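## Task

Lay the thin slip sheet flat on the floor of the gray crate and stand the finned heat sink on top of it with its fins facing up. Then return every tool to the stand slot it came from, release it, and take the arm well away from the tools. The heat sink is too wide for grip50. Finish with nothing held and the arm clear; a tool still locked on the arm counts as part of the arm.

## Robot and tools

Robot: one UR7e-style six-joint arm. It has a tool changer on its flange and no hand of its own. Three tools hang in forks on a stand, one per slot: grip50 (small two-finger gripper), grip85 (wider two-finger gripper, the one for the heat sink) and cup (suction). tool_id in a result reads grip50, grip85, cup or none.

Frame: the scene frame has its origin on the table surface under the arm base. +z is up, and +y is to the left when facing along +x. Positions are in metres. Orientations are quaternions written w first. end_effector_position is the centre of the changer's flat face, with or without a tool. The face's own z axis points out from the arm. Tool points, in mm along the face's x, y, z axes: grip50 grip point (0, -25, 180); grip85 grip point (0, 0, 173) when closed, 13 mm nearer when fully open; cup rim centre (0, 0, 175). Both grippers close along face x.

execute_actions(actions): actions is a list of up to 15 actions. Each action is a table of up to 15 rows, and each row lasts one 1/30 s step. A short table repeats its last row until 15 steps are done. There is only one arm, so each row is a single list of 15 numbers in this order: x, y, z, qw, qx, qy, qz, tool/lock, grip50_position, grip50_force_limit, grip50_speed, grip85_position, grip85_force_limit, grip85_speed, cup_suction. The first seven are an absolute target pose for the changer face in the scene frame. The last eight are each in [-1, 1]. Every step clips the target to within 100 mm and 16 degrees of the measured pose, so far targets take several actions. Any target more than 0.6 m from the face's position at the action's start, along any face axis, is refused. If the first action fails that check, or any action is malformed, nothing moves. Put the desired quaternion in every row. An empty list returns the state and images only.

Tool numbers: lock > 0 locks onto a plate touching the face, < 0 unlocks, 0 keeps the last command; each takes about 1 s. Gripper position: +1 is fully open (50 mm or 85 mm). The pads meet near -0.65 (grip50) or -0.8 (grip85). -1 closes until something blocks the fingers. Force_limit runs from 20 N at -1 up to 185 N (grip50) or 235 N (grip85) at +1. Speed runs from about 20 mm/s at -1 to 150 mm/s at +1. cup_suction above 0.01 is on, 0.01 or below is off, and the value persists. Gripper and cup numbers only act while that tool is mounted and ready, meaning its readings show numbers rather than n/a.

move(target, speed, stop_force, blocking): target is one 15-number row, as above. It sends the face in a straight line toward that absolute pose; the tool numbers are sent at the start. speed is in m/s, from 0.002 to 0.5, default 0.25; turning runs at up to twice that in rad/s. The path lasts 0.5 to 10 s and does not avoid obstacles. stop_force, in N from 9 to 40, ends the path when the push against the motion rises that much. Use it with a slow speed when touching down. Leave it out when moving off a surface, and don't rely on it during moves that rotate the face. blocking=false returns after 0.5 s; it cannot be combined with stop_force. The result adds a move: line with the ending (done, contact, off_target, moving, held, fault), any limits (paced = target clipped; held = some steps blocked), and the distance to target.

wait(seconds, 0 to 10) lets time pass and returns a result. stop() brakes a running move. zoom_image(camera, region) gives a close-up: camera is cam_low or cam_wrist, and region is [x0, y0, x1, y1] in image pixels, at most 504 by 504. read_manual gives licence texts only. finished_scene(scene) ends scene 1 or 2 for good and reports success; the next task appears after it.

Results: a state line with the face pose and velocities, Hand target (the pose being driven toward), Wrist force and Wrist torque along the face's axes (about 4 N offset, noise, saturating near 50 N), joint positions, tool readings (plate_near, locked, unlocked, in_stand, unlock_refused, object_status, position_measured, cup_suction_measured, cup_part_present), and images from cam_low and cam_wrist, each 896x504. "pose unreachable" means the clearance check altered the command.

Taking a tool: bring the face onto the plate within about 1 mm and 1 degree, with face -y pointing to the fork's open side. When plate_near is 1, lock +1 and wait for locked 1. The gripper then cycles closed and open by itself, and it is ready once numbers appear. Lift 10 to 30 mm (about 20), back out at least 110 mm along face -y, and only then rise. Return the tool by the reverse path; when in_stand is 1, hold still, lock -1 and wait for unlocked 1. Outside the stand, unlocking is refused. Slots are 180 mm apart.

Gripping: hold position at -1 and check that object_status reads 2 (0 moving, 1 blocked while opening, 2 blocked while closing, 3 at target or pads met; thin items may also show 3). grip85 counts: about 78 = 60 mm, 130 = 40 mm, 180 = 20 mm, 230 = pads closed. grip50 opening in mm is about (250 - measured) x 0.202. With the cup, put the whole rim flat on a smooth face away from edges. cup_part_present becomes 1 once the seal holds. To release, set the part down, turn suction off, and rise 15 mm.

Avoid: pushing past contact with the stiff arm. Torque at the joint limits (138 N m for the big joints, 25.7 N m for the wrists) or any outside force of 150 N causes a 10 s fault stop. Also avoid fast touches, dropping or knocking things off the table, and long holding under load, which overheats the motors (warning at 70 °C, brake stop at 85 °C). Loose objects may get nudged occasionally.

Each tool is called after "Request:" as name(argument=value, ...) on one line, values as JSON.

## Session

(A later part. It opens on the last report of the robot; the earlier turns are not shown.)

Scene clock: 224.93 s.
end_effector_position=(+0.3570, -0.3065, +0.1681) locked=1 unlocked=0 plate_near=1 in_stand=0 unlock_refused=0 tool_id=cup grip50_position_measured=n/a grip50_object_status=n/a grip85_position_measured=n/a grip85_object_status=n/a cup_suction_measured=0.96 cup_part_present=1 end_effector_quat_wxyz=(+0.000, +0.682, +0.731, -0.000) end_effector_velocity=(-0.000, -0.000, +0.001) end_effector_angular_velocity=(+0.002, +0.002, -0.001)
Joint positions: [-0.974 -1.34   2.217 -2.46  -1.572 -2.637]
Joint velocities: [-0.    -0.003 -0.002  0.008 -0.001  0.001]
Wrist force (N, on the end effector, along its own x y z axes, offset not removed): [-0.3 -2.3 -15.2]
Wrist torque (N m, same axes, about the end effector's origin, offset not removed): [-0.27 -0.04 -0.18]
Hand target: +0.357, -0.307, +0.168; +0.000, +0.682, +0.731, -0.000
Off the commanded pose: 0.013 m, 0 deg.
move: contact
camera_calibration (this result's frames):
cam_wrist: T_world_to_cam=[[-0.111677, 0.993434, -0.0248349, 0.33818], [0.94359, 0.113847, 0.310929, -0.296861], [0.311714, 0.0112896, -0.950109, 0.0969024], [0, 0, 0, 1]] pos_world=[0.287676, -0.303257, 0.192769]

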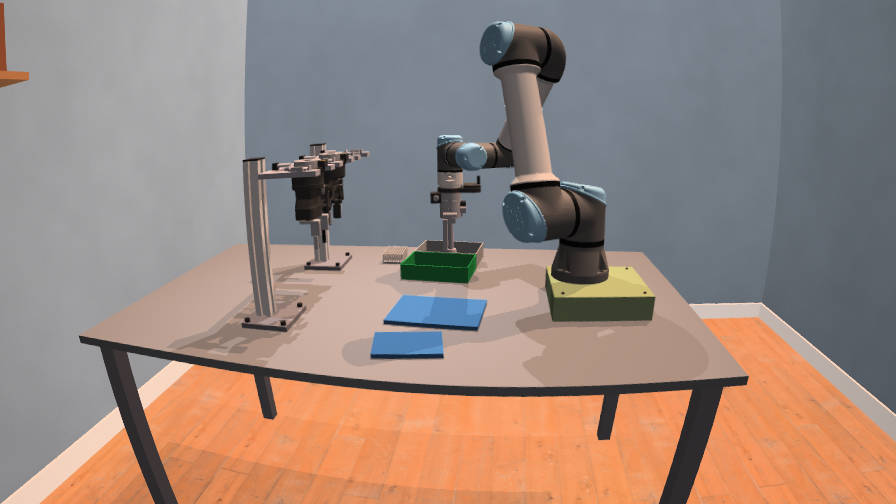

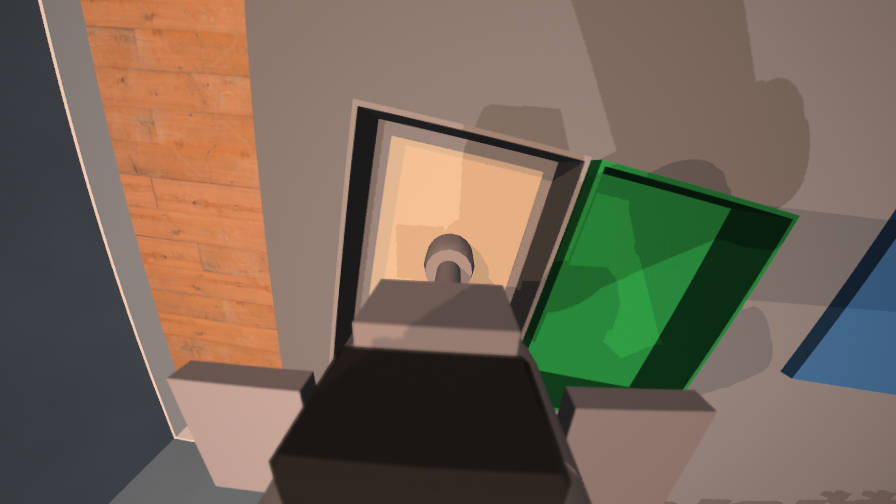

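Request:
execute_actions(actions=[[[0.357,-0.3065,0.169,0,0.682,0.7314,0,0,1,0,0,1,0,0,0]],[[0.357,-0.3065,0.169,0,0.682,0.7314,0,0,1,0,0,1,0,0,0]]])

Request:
move(target=[0.357,-0.3065,0.25,0,0.682,0.7314,0,0,1,0,0,1,0,0,0], speed=0.08)

Request:
move(target=[0.50,-0.1957,0.381,0,0.6972,0.7169,0,0,1,0,0,1,0,0,0])

Request:
move(target=[0.6353,-0.1919,0.381,0,0.6972,0.7169,0,0,1,0,0,1,0,0,0], speed=0.1)

Request:
move(target=[0.6353,-0.1919,0.3619,0,0.6972,0.7169,0,0,1,0,0,1,0,0,0], speed=0.02)

Request:
execute_actions(actions=[[[0.6353,-0.1919,0.3619,0,0.6972,0.7169,0,-1,1,0,0,1,0,0,0]],[[0.6353,-0.1919,0.3619,0,0.6972,0.7169,0,-1,1,0,0,1,0,0,0]],[[0.6353,-0.1919,0.3619,0,0.6972,0.7169,0,-1,1,0,0,1,0,0,0]]])

Scene clock: 233.03 s.
end_effector_position=(+0.3570, -0.3065, +0.1690) locked=1 unlocked=0 plate_near=1 in_stand=0 unlock_refused=0 tool_id=cup grip50_position_measured=n/a grip50_object_status=n/a grip85_position_measured=n/a grip85_object_status=n/a cup_suction_measured=0.00 cup_part_present=0 end_effector_quat_wxyz=(+0.000, +0.682, +0.731, +0.000) end_effector_velocity=(-0.000, -0.000, -0.001) end_effector_angular_velocity=(+0.000, +0.003, -0.001)
Joint positions: [-0.974 -1.342  2.216 -2.457 -1.572 -2.637]
Joint velocities: [-0.     0.002 -0.    -0.    -0.002  0.001]
Wrist force (N, on the end effector, along its own x y z axes, offset not removed): [-5.6 1.2 -18.3]
Wrist torque (N m, same axes, about the end effector's origin, offset not removed): [-0.17 0.25 0.08]
Hand target: +0.357, -0.307, +0.169; +0.000, +0.682, +0.731, +0.000
Off the commanded pose: 0.000 m, 0 deg.
camera_calibration (this result's frames):
cam_wrist: T_world_to_cam=[[-0.111675, 0.993435, -0.0248243, 0.338201], [0.943591, 0.113841, 0.310928, -0.297138], [0.311712, 0.0112987, -0.950109, 0.0977514], [0, 0, 0, 1]] pos_world=[0.287675, -0.303259, 0.193659]

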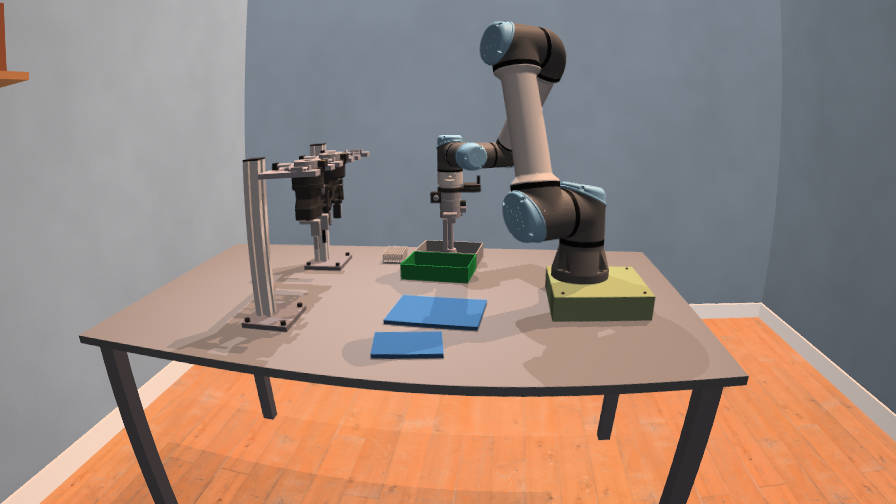

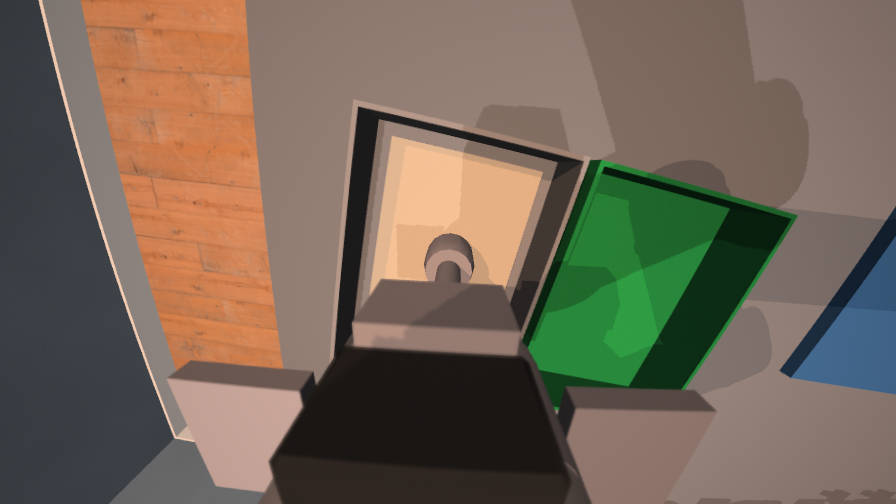

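Scene clock: 234.47 s.
end_effector_position=(+0.3570, -0.3064, +0.2498) locked=1 unlocked=0 plate_near=1 in_stand=0 unlock_refused=0 tool_id=cup grip50_position_measured=n/a grip50_object_status=n/a grip85_position_measured=n/a grip85_object_status=n/a cup_suction_measured=0.00 cup_part_present=0 end_effector_quat_wxyz=(+0.000, +0.682, +0.731, +0.000) end_effector_velocity=(-0.000, +0.000, +0.001) end_effector_angular_velocity=(+0.001, +0.002, +0.002)
Joint positions: [-0.974 -1.502  2.128 -2.21  -1.572 -2.636]
Joint velocities: [ 0.001 -0.002 -0.003  0.007 -0.001 -0.001]
Wrist force (N, on the end effector, along its own x y z axes, offset not removed): [-3.9 3.3 -5.4]
Wrist torque (N m, same axes, about the end effector's origin, offset not removed): [0.15 0.29 0.04]
Hand target: +0.357, -0.306, +0.250; +0.000, +0.682, +0.731, -0.000
Off the commanded pose: 0.000 m, 0 deg.
move: done
camera_calibration (this result's frames):
cam_wrist: T_world_to_cam=[[-0.111679, 0.993434, -0.0248493, 0.34013], [0.943585, 0.113853, 0.310943, -0.322261], [0.31173, 0.0112785, -0.950104, 0.174494], [0, 0, 0, 1]] pos_world=[0.287672, -0.303174, 0.274444]

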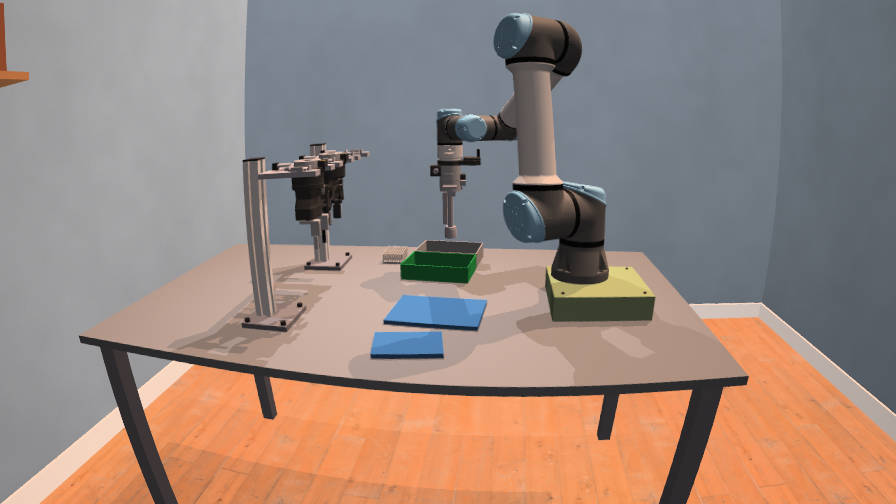

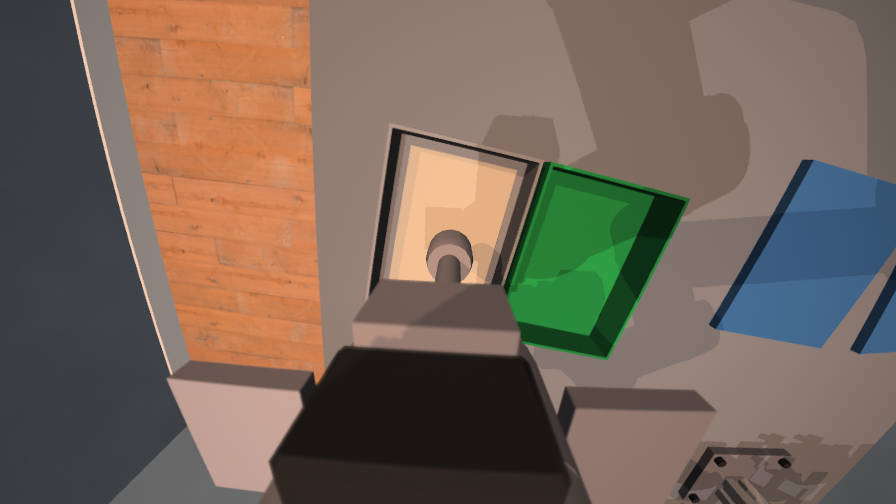

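Scene clock: 235.93 s.
end_effector_position=(+0.4998, -0.1957, +0.3810) locked=1 unlocked=0 plate_near=1 in_stand=0 unlock_refused=0 tool_id=cup grip50_position_measured=n/a grip50_object_status=n/a grip85_position_measured=n/a grip85_object_status=n/a cup_suction_measured=0.00 cup_part_present=0 end_effector_quat_wxyz=(-0.000, +0.697, +0.717, +0.000) end_effector_velocity=(+0.001, +0.000, +0.001) end_effector_angular_velocity=(-0.000, +0.002, -0.001)
Joint positions: [-0.597 -1.487  1.74  -1.836 -1.576 -2.218]
Joint velocities: [ 0.003  0.003 -0.005  0.003 -0.001  0.003]
Wrist force (N, on the end effector, along its own x y z axes, offset not removed): [-3.7 -0.9 -6.0]
Wrist torque (N m, same axes, about the end effector's origin, offset not removed): [-0.11 0.27 -0.12]
Hand target: +0.500, -0.196, +0.381; -0.000, +0.697, +0.717, +0.000
Off the commanded pose: 0.000 m, 0 deg.
move: done
camera_calibration (this result's frames):
cam_wrist: T_world_to_cam=[[-0.0698903, 0.997267, -0.0239485, 0.228891], [0.947458, 0.0738736, 0.311233, -0.520263], [0.312152, -0.000938039, -0.950032, 0.250735], [0, 0, 0, 1]] pos_world=[0.430657, -0.189596, 0.405611]

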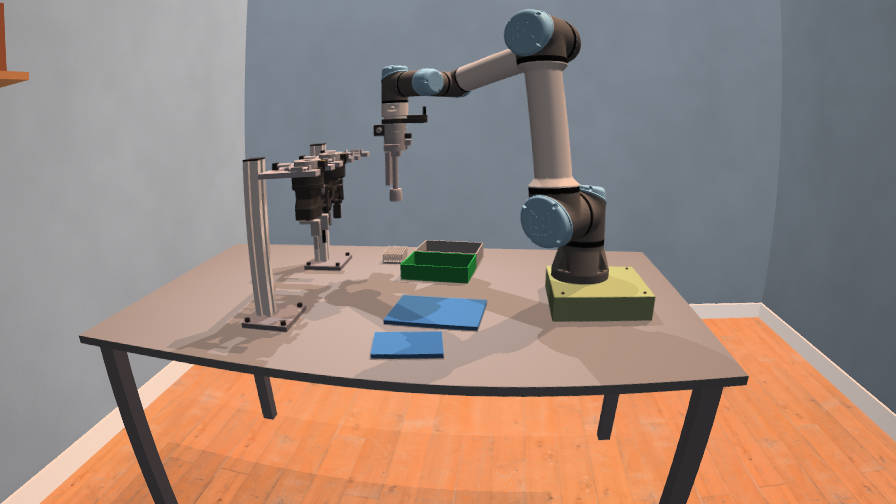

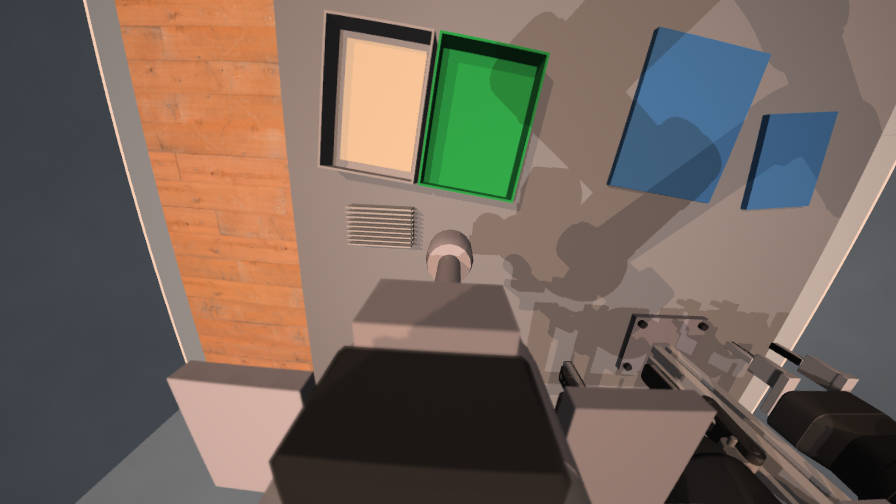

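Scene clock: 237.73 s.
end_effector_position=(+0.6351, -0.1920, +0.3812) locked=1 unlocked=0 plate_near=1 in_stand=0 unlock_refused=0 tool_id=cup grip50_position_measured=n/a grip50_object_status=n/a grip85_position_measured=n/a grip85_object_status=n/a cup_suction_measured=0.00 cup_part_present=0 end_effector_quat_wxyz=(-0.000, +0.697, +0.717, +0.000) end_effector_velocity=(+0.002, -0.000, -0.000) end_effector_angular_velocity=(+0.000, +0.000, -0.002)
Joint positions: [-0.469 -1.186  1.36  -1.755 -1.578 -2.089]
Joint velocities: [ 0.001  0.005 -0.006  0.002 -0.     0.003]
Wrist force (N, on the end effector, along its own x y z axes, offset not removed): [-2.3 0.2 -4.6]
Wrist torque (N m, same axes, about the end effector's origin, offset not removed): [0.12 0.12 -0.10]
Hand target: +0.635, -0.192, +0.381; -0.000, +0.697, +0.717, +0.000
Off the commanded pose: 0.000 m, 0 deg.
move: done
camera_calibration (this result's frames):
cam_wrist: T_world_to_cam=[[-0.0698544, 0.997256, -0.0245213, 0.234798], [0.947533, 0.0740178, 0.310971, -0.64874], [0.311932, -0.00151211, -0.950103, 0.208733], [0, 0, 0, 1]] pos_world=[0.565993, -0.18582, 0.405814]

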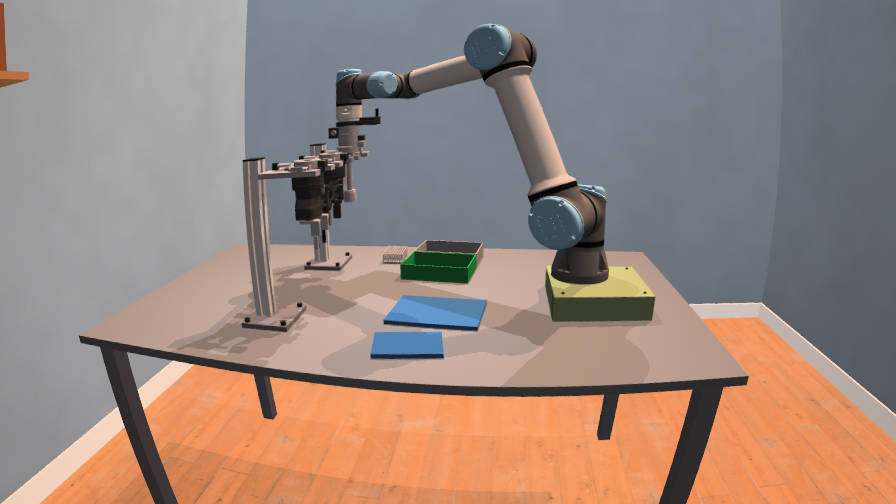

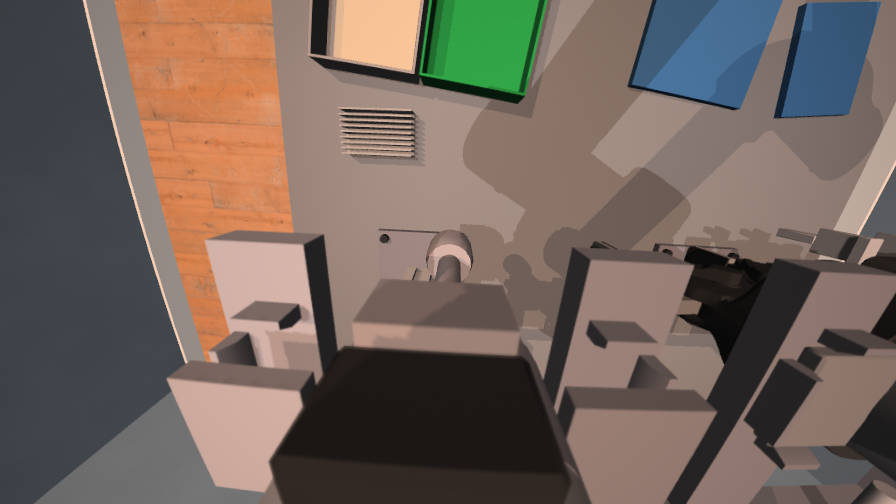

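Scene clock: 239.00 s.
end_effector_position=(+0.6353, -0.1919, +0.3620) locked=1 unlocked=0 plate_near=1 in_stand=1 unlock_refused=0 tool_id=cup grip50_position_measured=n/a grip50_object_status=n/a grip85_position_measured=n/a grip85_object_status=n/a cup_suction_measured=0.00 cup_part_present=0 end_effector_quat_wxyz=(-0.000, +0.697, +0.717, -0.000) end_effector_velocity=(-0.000, -0.001, -0.000) end_effector_angular_velocity=(-0.002, -0.002, +0.000)
Joint positions: [-0.468 -1.176  1.396 -1.801 -1.578 -2.089]
Joint velocities: [-0.001 -0.001  0.003 -0.004 -0.    -0.001]
Wrist force (N, on the end effector, along its own x y z axes, offset not removed): [-1.6 0.1 -4.0]
Wrist torque (N m, same axes, about the end effector's origin, offset not removed): [0.08 0.08 -0.21]
Hand target: +0.635, -0.192, +0.362; -0.000, +0.697, +0.717, -0.000
Off the commanded pose: 0.000 m, 0 deg.
move: done
camera_calibration (this result's frames):
cam_wrist: T_world_to_cam=[[-0.0698527, 0.997248, -0.0248212, 0.234391], [0.947543, 0.0741097, 0.310917, -0.642951], [0.311901, -0.00180079, -0.950113, 0.190478], [0, 0, 0, 1]] pos_world=[0.566186, -0.185754, 0.386698]

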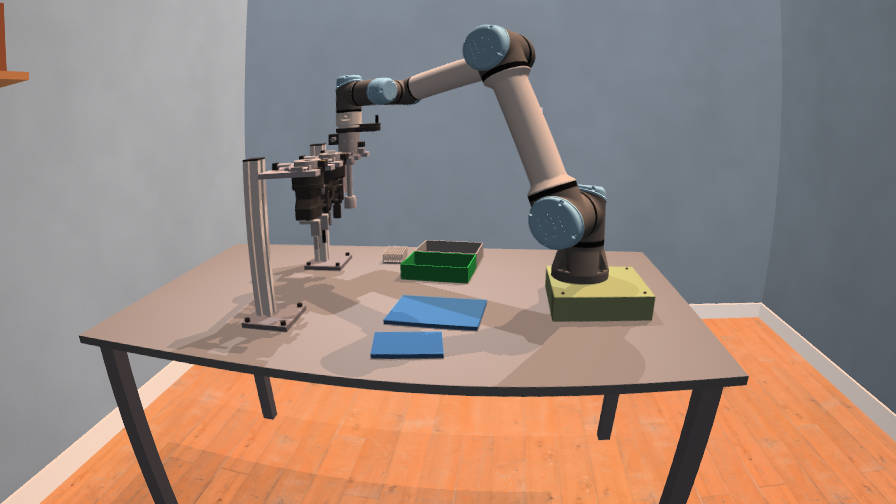

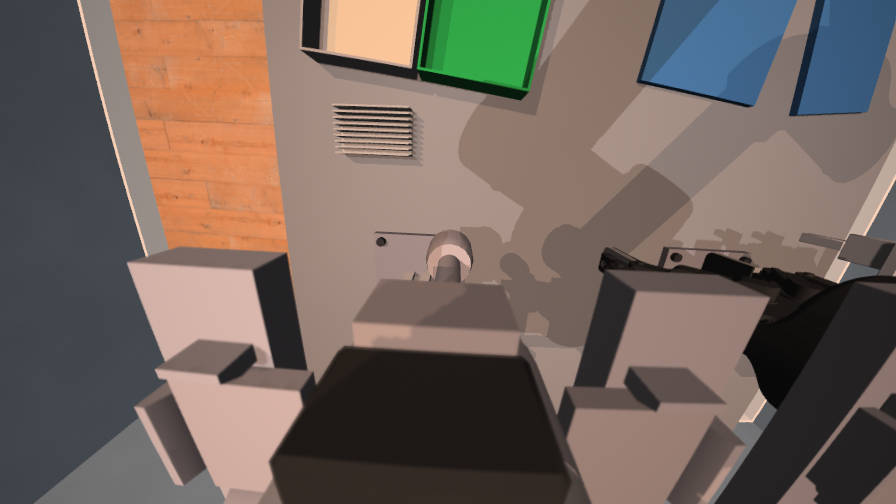

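Scene clock: 240.50 s.
end_effector_position=(+0.6353, -0.1919, +0.3619) locked=0 unlocked=1 plate_near=1 in_stand=1 unlock_refused=0 tool_id=none grip50_position_measured=n/a grip50_object_status=n/a grip85_position_measured=n/a grip85_object_status=n/a cup_suction_measured=n/a cup_part_present=n/a end_effector_quat_wxyz=(+0.000, +0.697, +0.717, -0.000) end_effector_velocity=(+0.000, -0.000, -0.002) end_effector_angular_velocity=(+0.001, +0.002, -0.001)
Joint positions: [-0.468 -1.176  1.396 -1.801 -1.578 -2.089]
Joint velocities: [-0.     0.003 -0.    -0.001 -0.     0.001]
Wrist force (N, on the end effector, along its own x y z axes, offset not removed): [-0.7 3.9 -3.6]
Wrist torque (N m, same axes, about the end effector's origin, offset not removed): [0.30 -0.06 -0.20]
Hand target: +0.635, -0.192, +0.362; +0.000, +0.697, +0.717, +0.000
Off the commanded pose: 0.000 m, 0 deg.
camera_calibration (this result's frames):
cam_wrist: T_world_to_cam=[[-0.0698532, 0.997248, -0.0248484, 0.234392], [0.947537, 0.0741187, 0.310935, -0.642902], [0.311921, -0.00182489, -0.950106, 0.19033], [0, 0, 0, 1]] pos_world=[0.566178, -0.185749, 0.38656]

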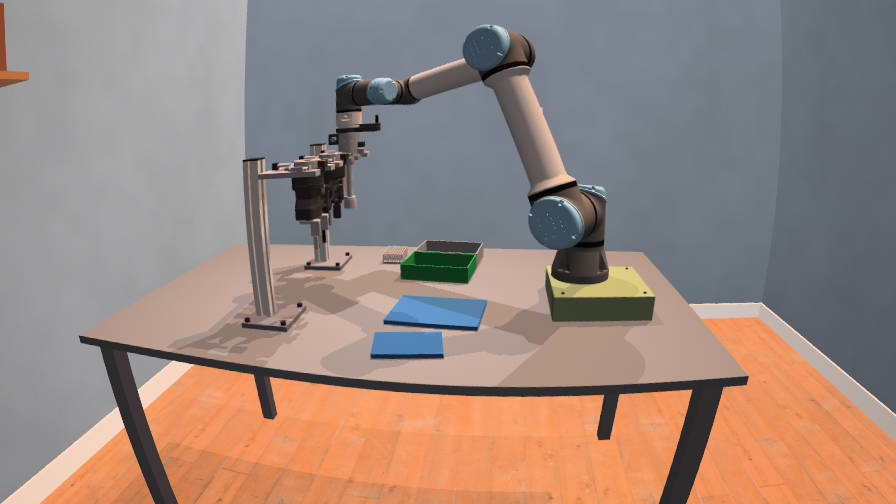

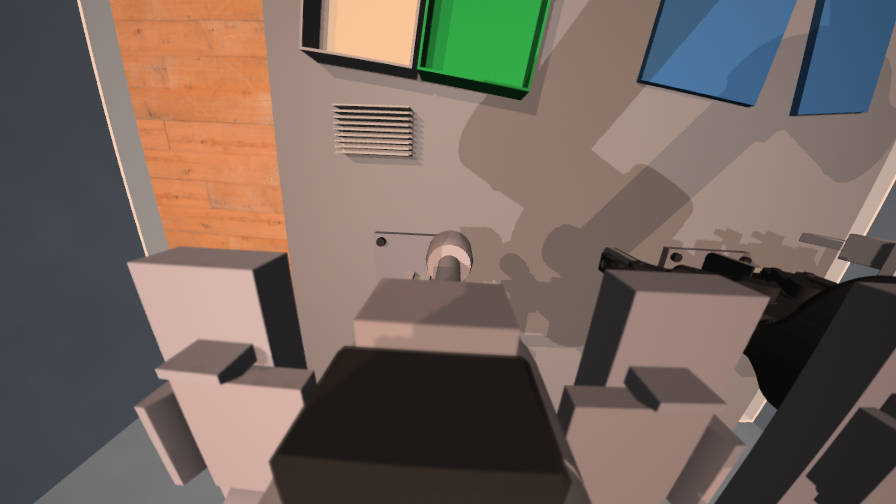

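Request:
move(target=[0.6353,-0.1919,0.39,0,0.6972,0.7169,0,0,1,0,0,1,0,0,0], speed=0.05)

Request:
move(target=[0.6302,-0.012,0.385,0,0.6972,0.7169,0,0,1,0,0,1,0,0,0], speed=0.15)

Request:
move(target=[0.6302,-0.012,0.358,0,0.6972,0.7169,0,0,1,0,0,1,0,0,0], speed=0.008, stop_force=10)

Scene clock: 256.23 s.
end_effector_position=(+0.6353, -0.1919, +0.3898) locked=0 unlocked=1 plate_near=0 in_stand=0 unlock_refused=0 tool_id=none grip50_position_measured=n/a grip50_object_status=n/a grip85_position_measured=n/a grip85_object_status=n/a cup_suction_measured=n/a cup_part_present=n/a end_effector_quat_wxyz=(+0.000, +0.697, +0.717, +0.000) end_effector_velocity=(+0.000, +0.000, +0.003) end_effector_angular_velocity=(-0.001, -0.002, +0.001)
Joint positions: [-0.468 -1.189  1.342 -1.734 -1.578 -2.089]
Joint velocities: [ 0.    -0.002 -0.004  0.003  0.001 -0.001]
Wrist force (N, on the end effector, along its own x y z axes, offset not removed): [-1.9 -1.7 -2.8]
Wrist torque (N m, same axes, about the end effector's origin, offset not removed): [-0.20 0.16 -0.01]
Hand target: +0.635, -0.192, +0.390; +0.000, +0.697, +0.717, +0.000
Off the commanded pose: 0.000 m, 0 deg.
move: done
camera_calibration (this result's frames):
cam_wrist: T_world_to_cam=[[-0.0698519, 0.997249, -0.0248217, 0.235058], [0.947535, 0.0741091, 0.310943, -0.651571], [0.311927, -0.00179954, -0.950104, 0.216884], [0, 0, 0, 1]] pos_world=[0.566154, -0.185734, 0.414499]

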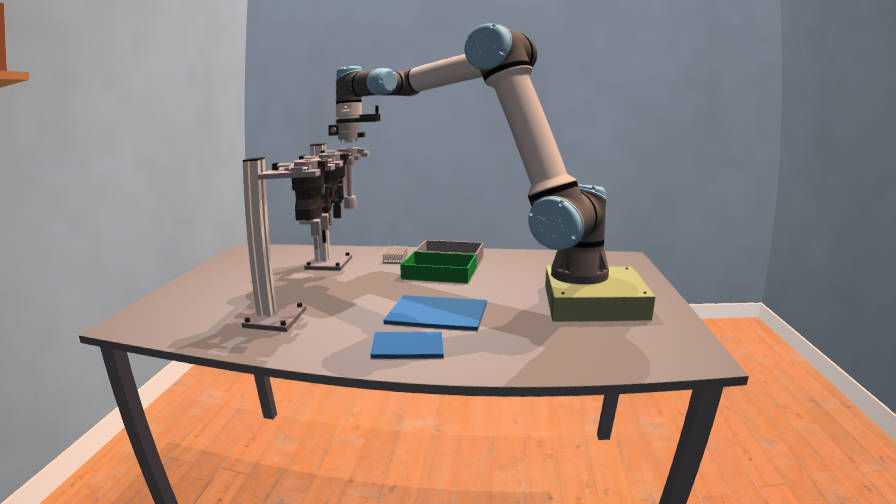

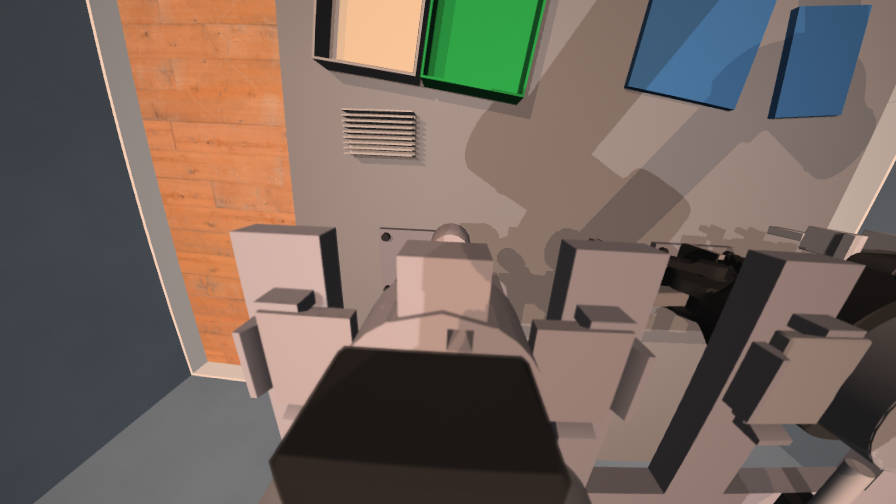

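Scene clock: 257.93 s.
end_effector_position=(+0.6302, -0.0121, +0.3850) locked=0 unlocked=1 plate_near=0 in_stand=0 unlock_refused=0 tool_id=none grip50_position_measured=n/a grip50_object_status=n/a grip85_position_measured=n/a grip85_object_status=n/a cup_suction_measured=n/a cup_part_present=n/a end_effector_quat_wxyz=(-0.000, +0.697, +0.717, +0.000) end_effector_velocity=(-0.000, +0.002, +0.001) end_effector_angular_velocity=(+0.001, -0.001, -0.000)
Joint positions: [-0.203 -1.263  1.461 -1.776 -1.58  -1.824]
Joint velocities: [ 0.003 -0.001  0.    -0.     0.001  0.003]
Wrist force (N, on the end effector, along its own x y z axes, offset not removed): [-1.7 1.1 -3.8]
Wrist torque (N m, same axes, about the end effector's origin, offset not removed): [0.17 0.06 0.08]
Hand target: +0.630, -0.012, +0.385; -0.000, +0.697, +0.717, +0.000
Off the commanded pose: 0.000 m, 0 deg.
move: done
camera_calibration (this result's frames):
cam_wrist: T_world_to_cam=[[-0.0698543, 0.997264, -0.024185, 0.0550937], [0.947575, 0.0739127, 0.310866, -0.65857], [0.311803, -0.00120176, -0.950146, 0.214295], [0, 0, 0, 1]] pos_world=[0.561075, -0.00600875, 0.409671]

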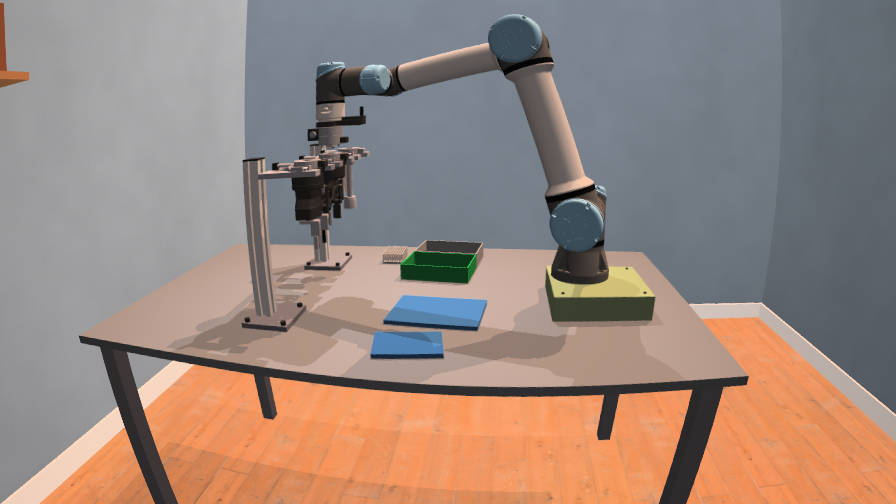

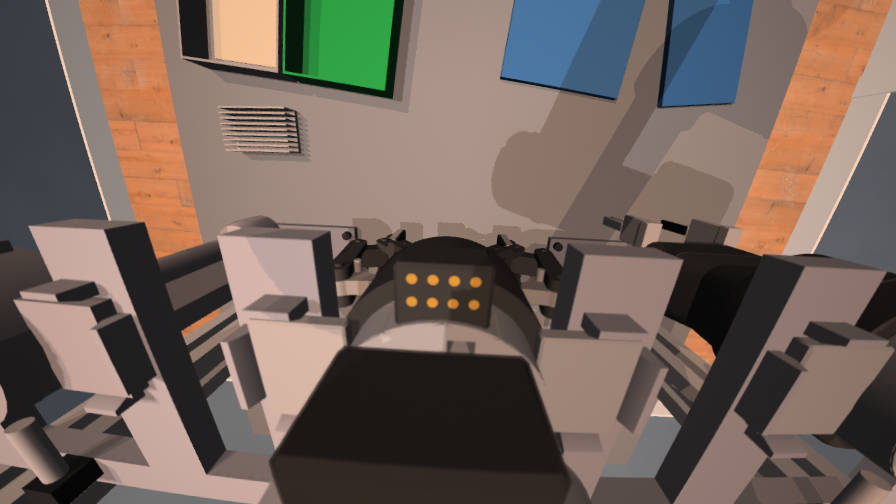

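Scene clock: 261.30 s.
end_effector_position=(+0.6303, -0.0120, +0.3611) locked=0 unlocked=1 plate_near=1 in_stand=1 unlock_refused=0 tool_id=none grip50_position_measured=n/a grip50_object_status=n/a grip85_position_measured=n/a grip85_object_status=n/a cup_suction_measured=n/a cup_part_present=n/a end_effector_quat_wxyz=(+0.000, +0.697, +0.717, +0.000) end_effector_velocity=(-0.001, +0.000, +0.001) end_effector_angular_velocity=(+0.003, +0.005, -0.001)
Joint positions: [-0.203 -1.25   1.506 -1.835 -1.58  -1.824]
Joint velocities: [-0.001 -0.001 -0.004  0.011  0.002  0.   ]
Wrist force (N, on the end effector, along its own x y z axes, offset not removed): [-4.1 2.6 -33.4]
Wrist torque (N m, same axes, about the end effector's origin, offset not removed): [-0.75 0.52 -0.07]
Hand target: +0.630, -0.012, +0.361; +0.000, +0.697, +0.717, +0.000
Off the commanded pose: 0.003 m, 0 deg.
move: contact
camera_calibration (this result's frames):
cam_wrist: T_world_to_cam=[[-0.069855, 0.997249, -0.0248066, 0.0546299], [0.947487, 0.0741076, 0.31109, -0.651241], [0.312072, -0.00177278, -0.950057, 0.191389], [0, 0, 0, 1]] pos_world=[0.561131, -0.00587838, 0.38578]

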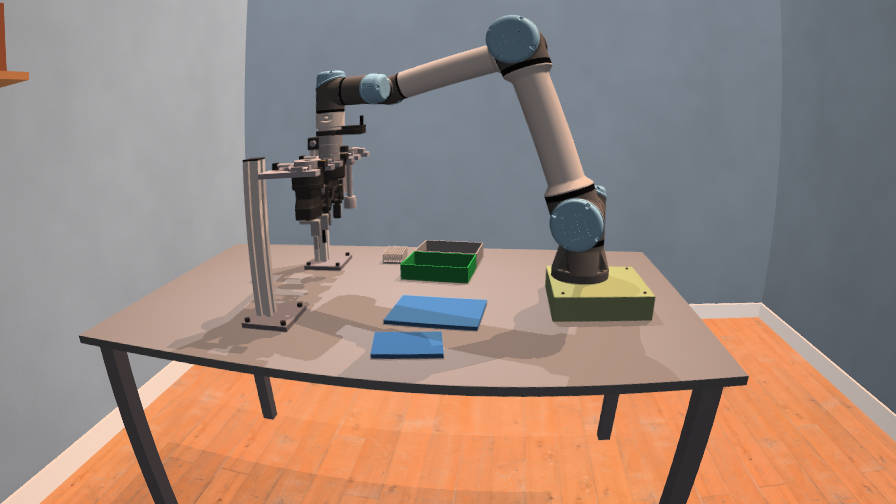

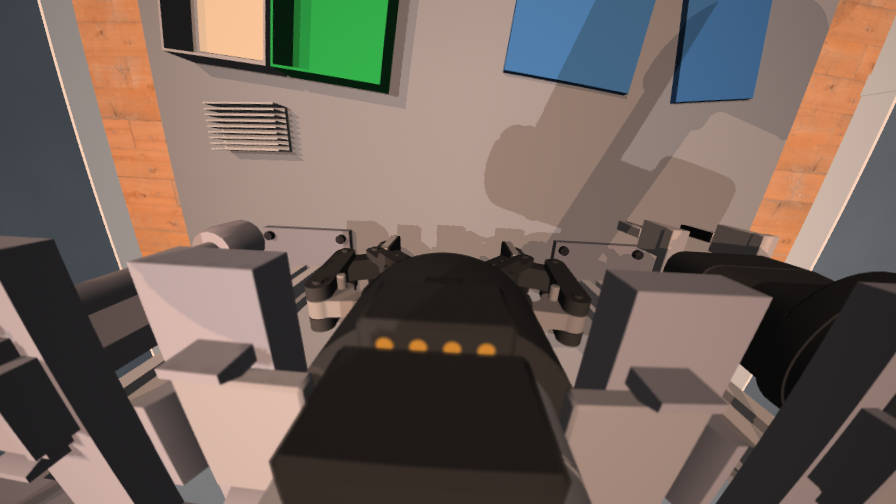

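Request:
execute_actions(actions=[[[0.6302,-0.012,0.3616,0,0.6972,0.7169,0,1,1,0,0,0.7,0,0,0]],[[0.6302,-0.012,0.3616,0,0.6972,0.7169,0,1,1,0,0,0.7,0,0,0]],[[0.6302,-0.012,0.3616,0,0.6972,0.7169,0,1,1,0,0,0.7,0,0,0]]])

Scene clock: 264.60 s.
end_effector_position=(+0.6302, -0.0120, +0.3617) locked=1 unlocked=0 plate_near=1 in_stand=1 unlock_refused=0 tool_id=grip85 grip50_position_measured=n/a grip50_object_status=n/a grip85_position_measured=n/a grip85_object_status=n/a cup_suction_measured=n/a cup_part_present=n/a end_effector_quat_wxyz=(+0.000, +0.697, +0.717, +0.000) end_effector_velocity=(+0.000, -0.000, -0.001) end_effector_angular_velocity=(-0.000, +0.002, +0.001)
Joint positions: [-0.203 -1.251  1.505 -1.834 -1.581 -1.823]
Joint velocities: [ 0.     0.001 -0.     0.001 -0.001 -0.001]
Wrist force (N, on the end effector, along its own x y z axes, offset not removed): [-5.4 1.3 -13.4]
Wrist torque (N m, same axes, about the end effector's origin, offset not removed): [-0.29 0.81 0.07]
Hand target: +0.630, -0.012, +0.362; -0.000, +0.697, +0.717, -0.000
Off the commanded pose: 0.000 m, 0 deg.
camera_calibration (this result's frames):
cam_wrist: T_world_to_cam=[[-0.0698481, 0.997248, -0.0248464, 0.0546187], [0.947526, 0.0741133, 0.310969, -0.651327], [0.311955, -0.00182195, -0.950095, 0.191993], [0, 0, 0, 1]] pos_world=[0.561071, -0.00584662, 0.386311]

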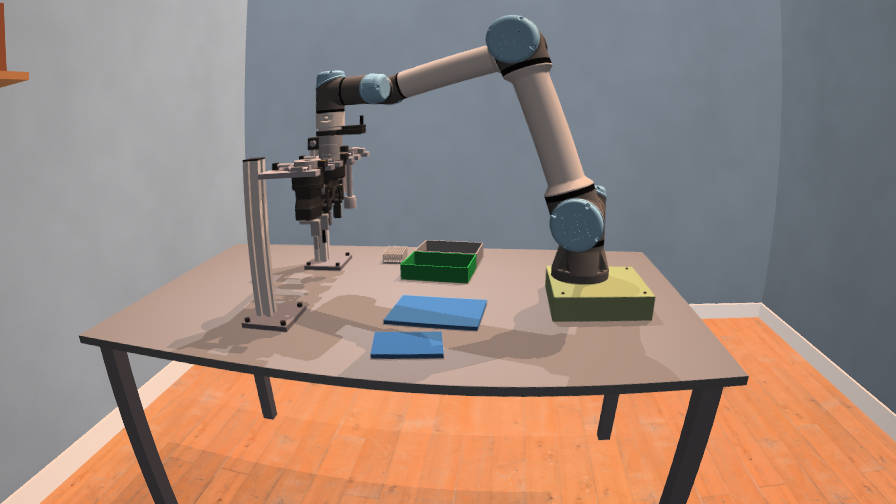

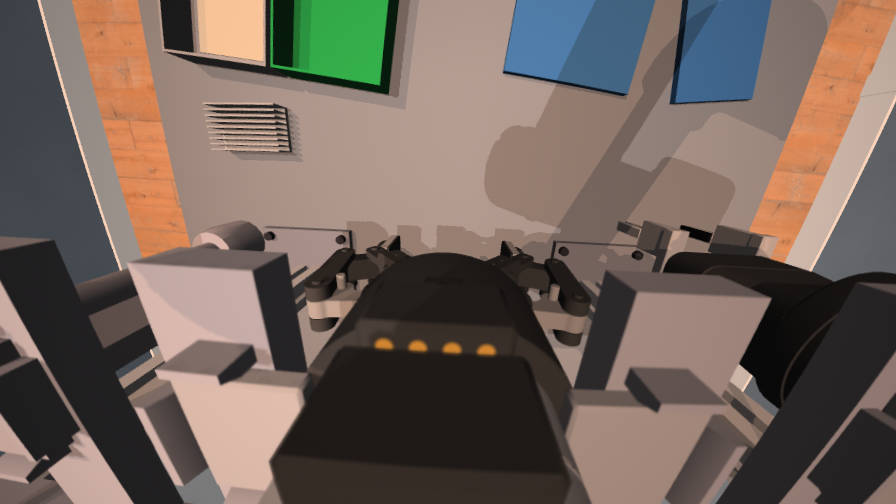

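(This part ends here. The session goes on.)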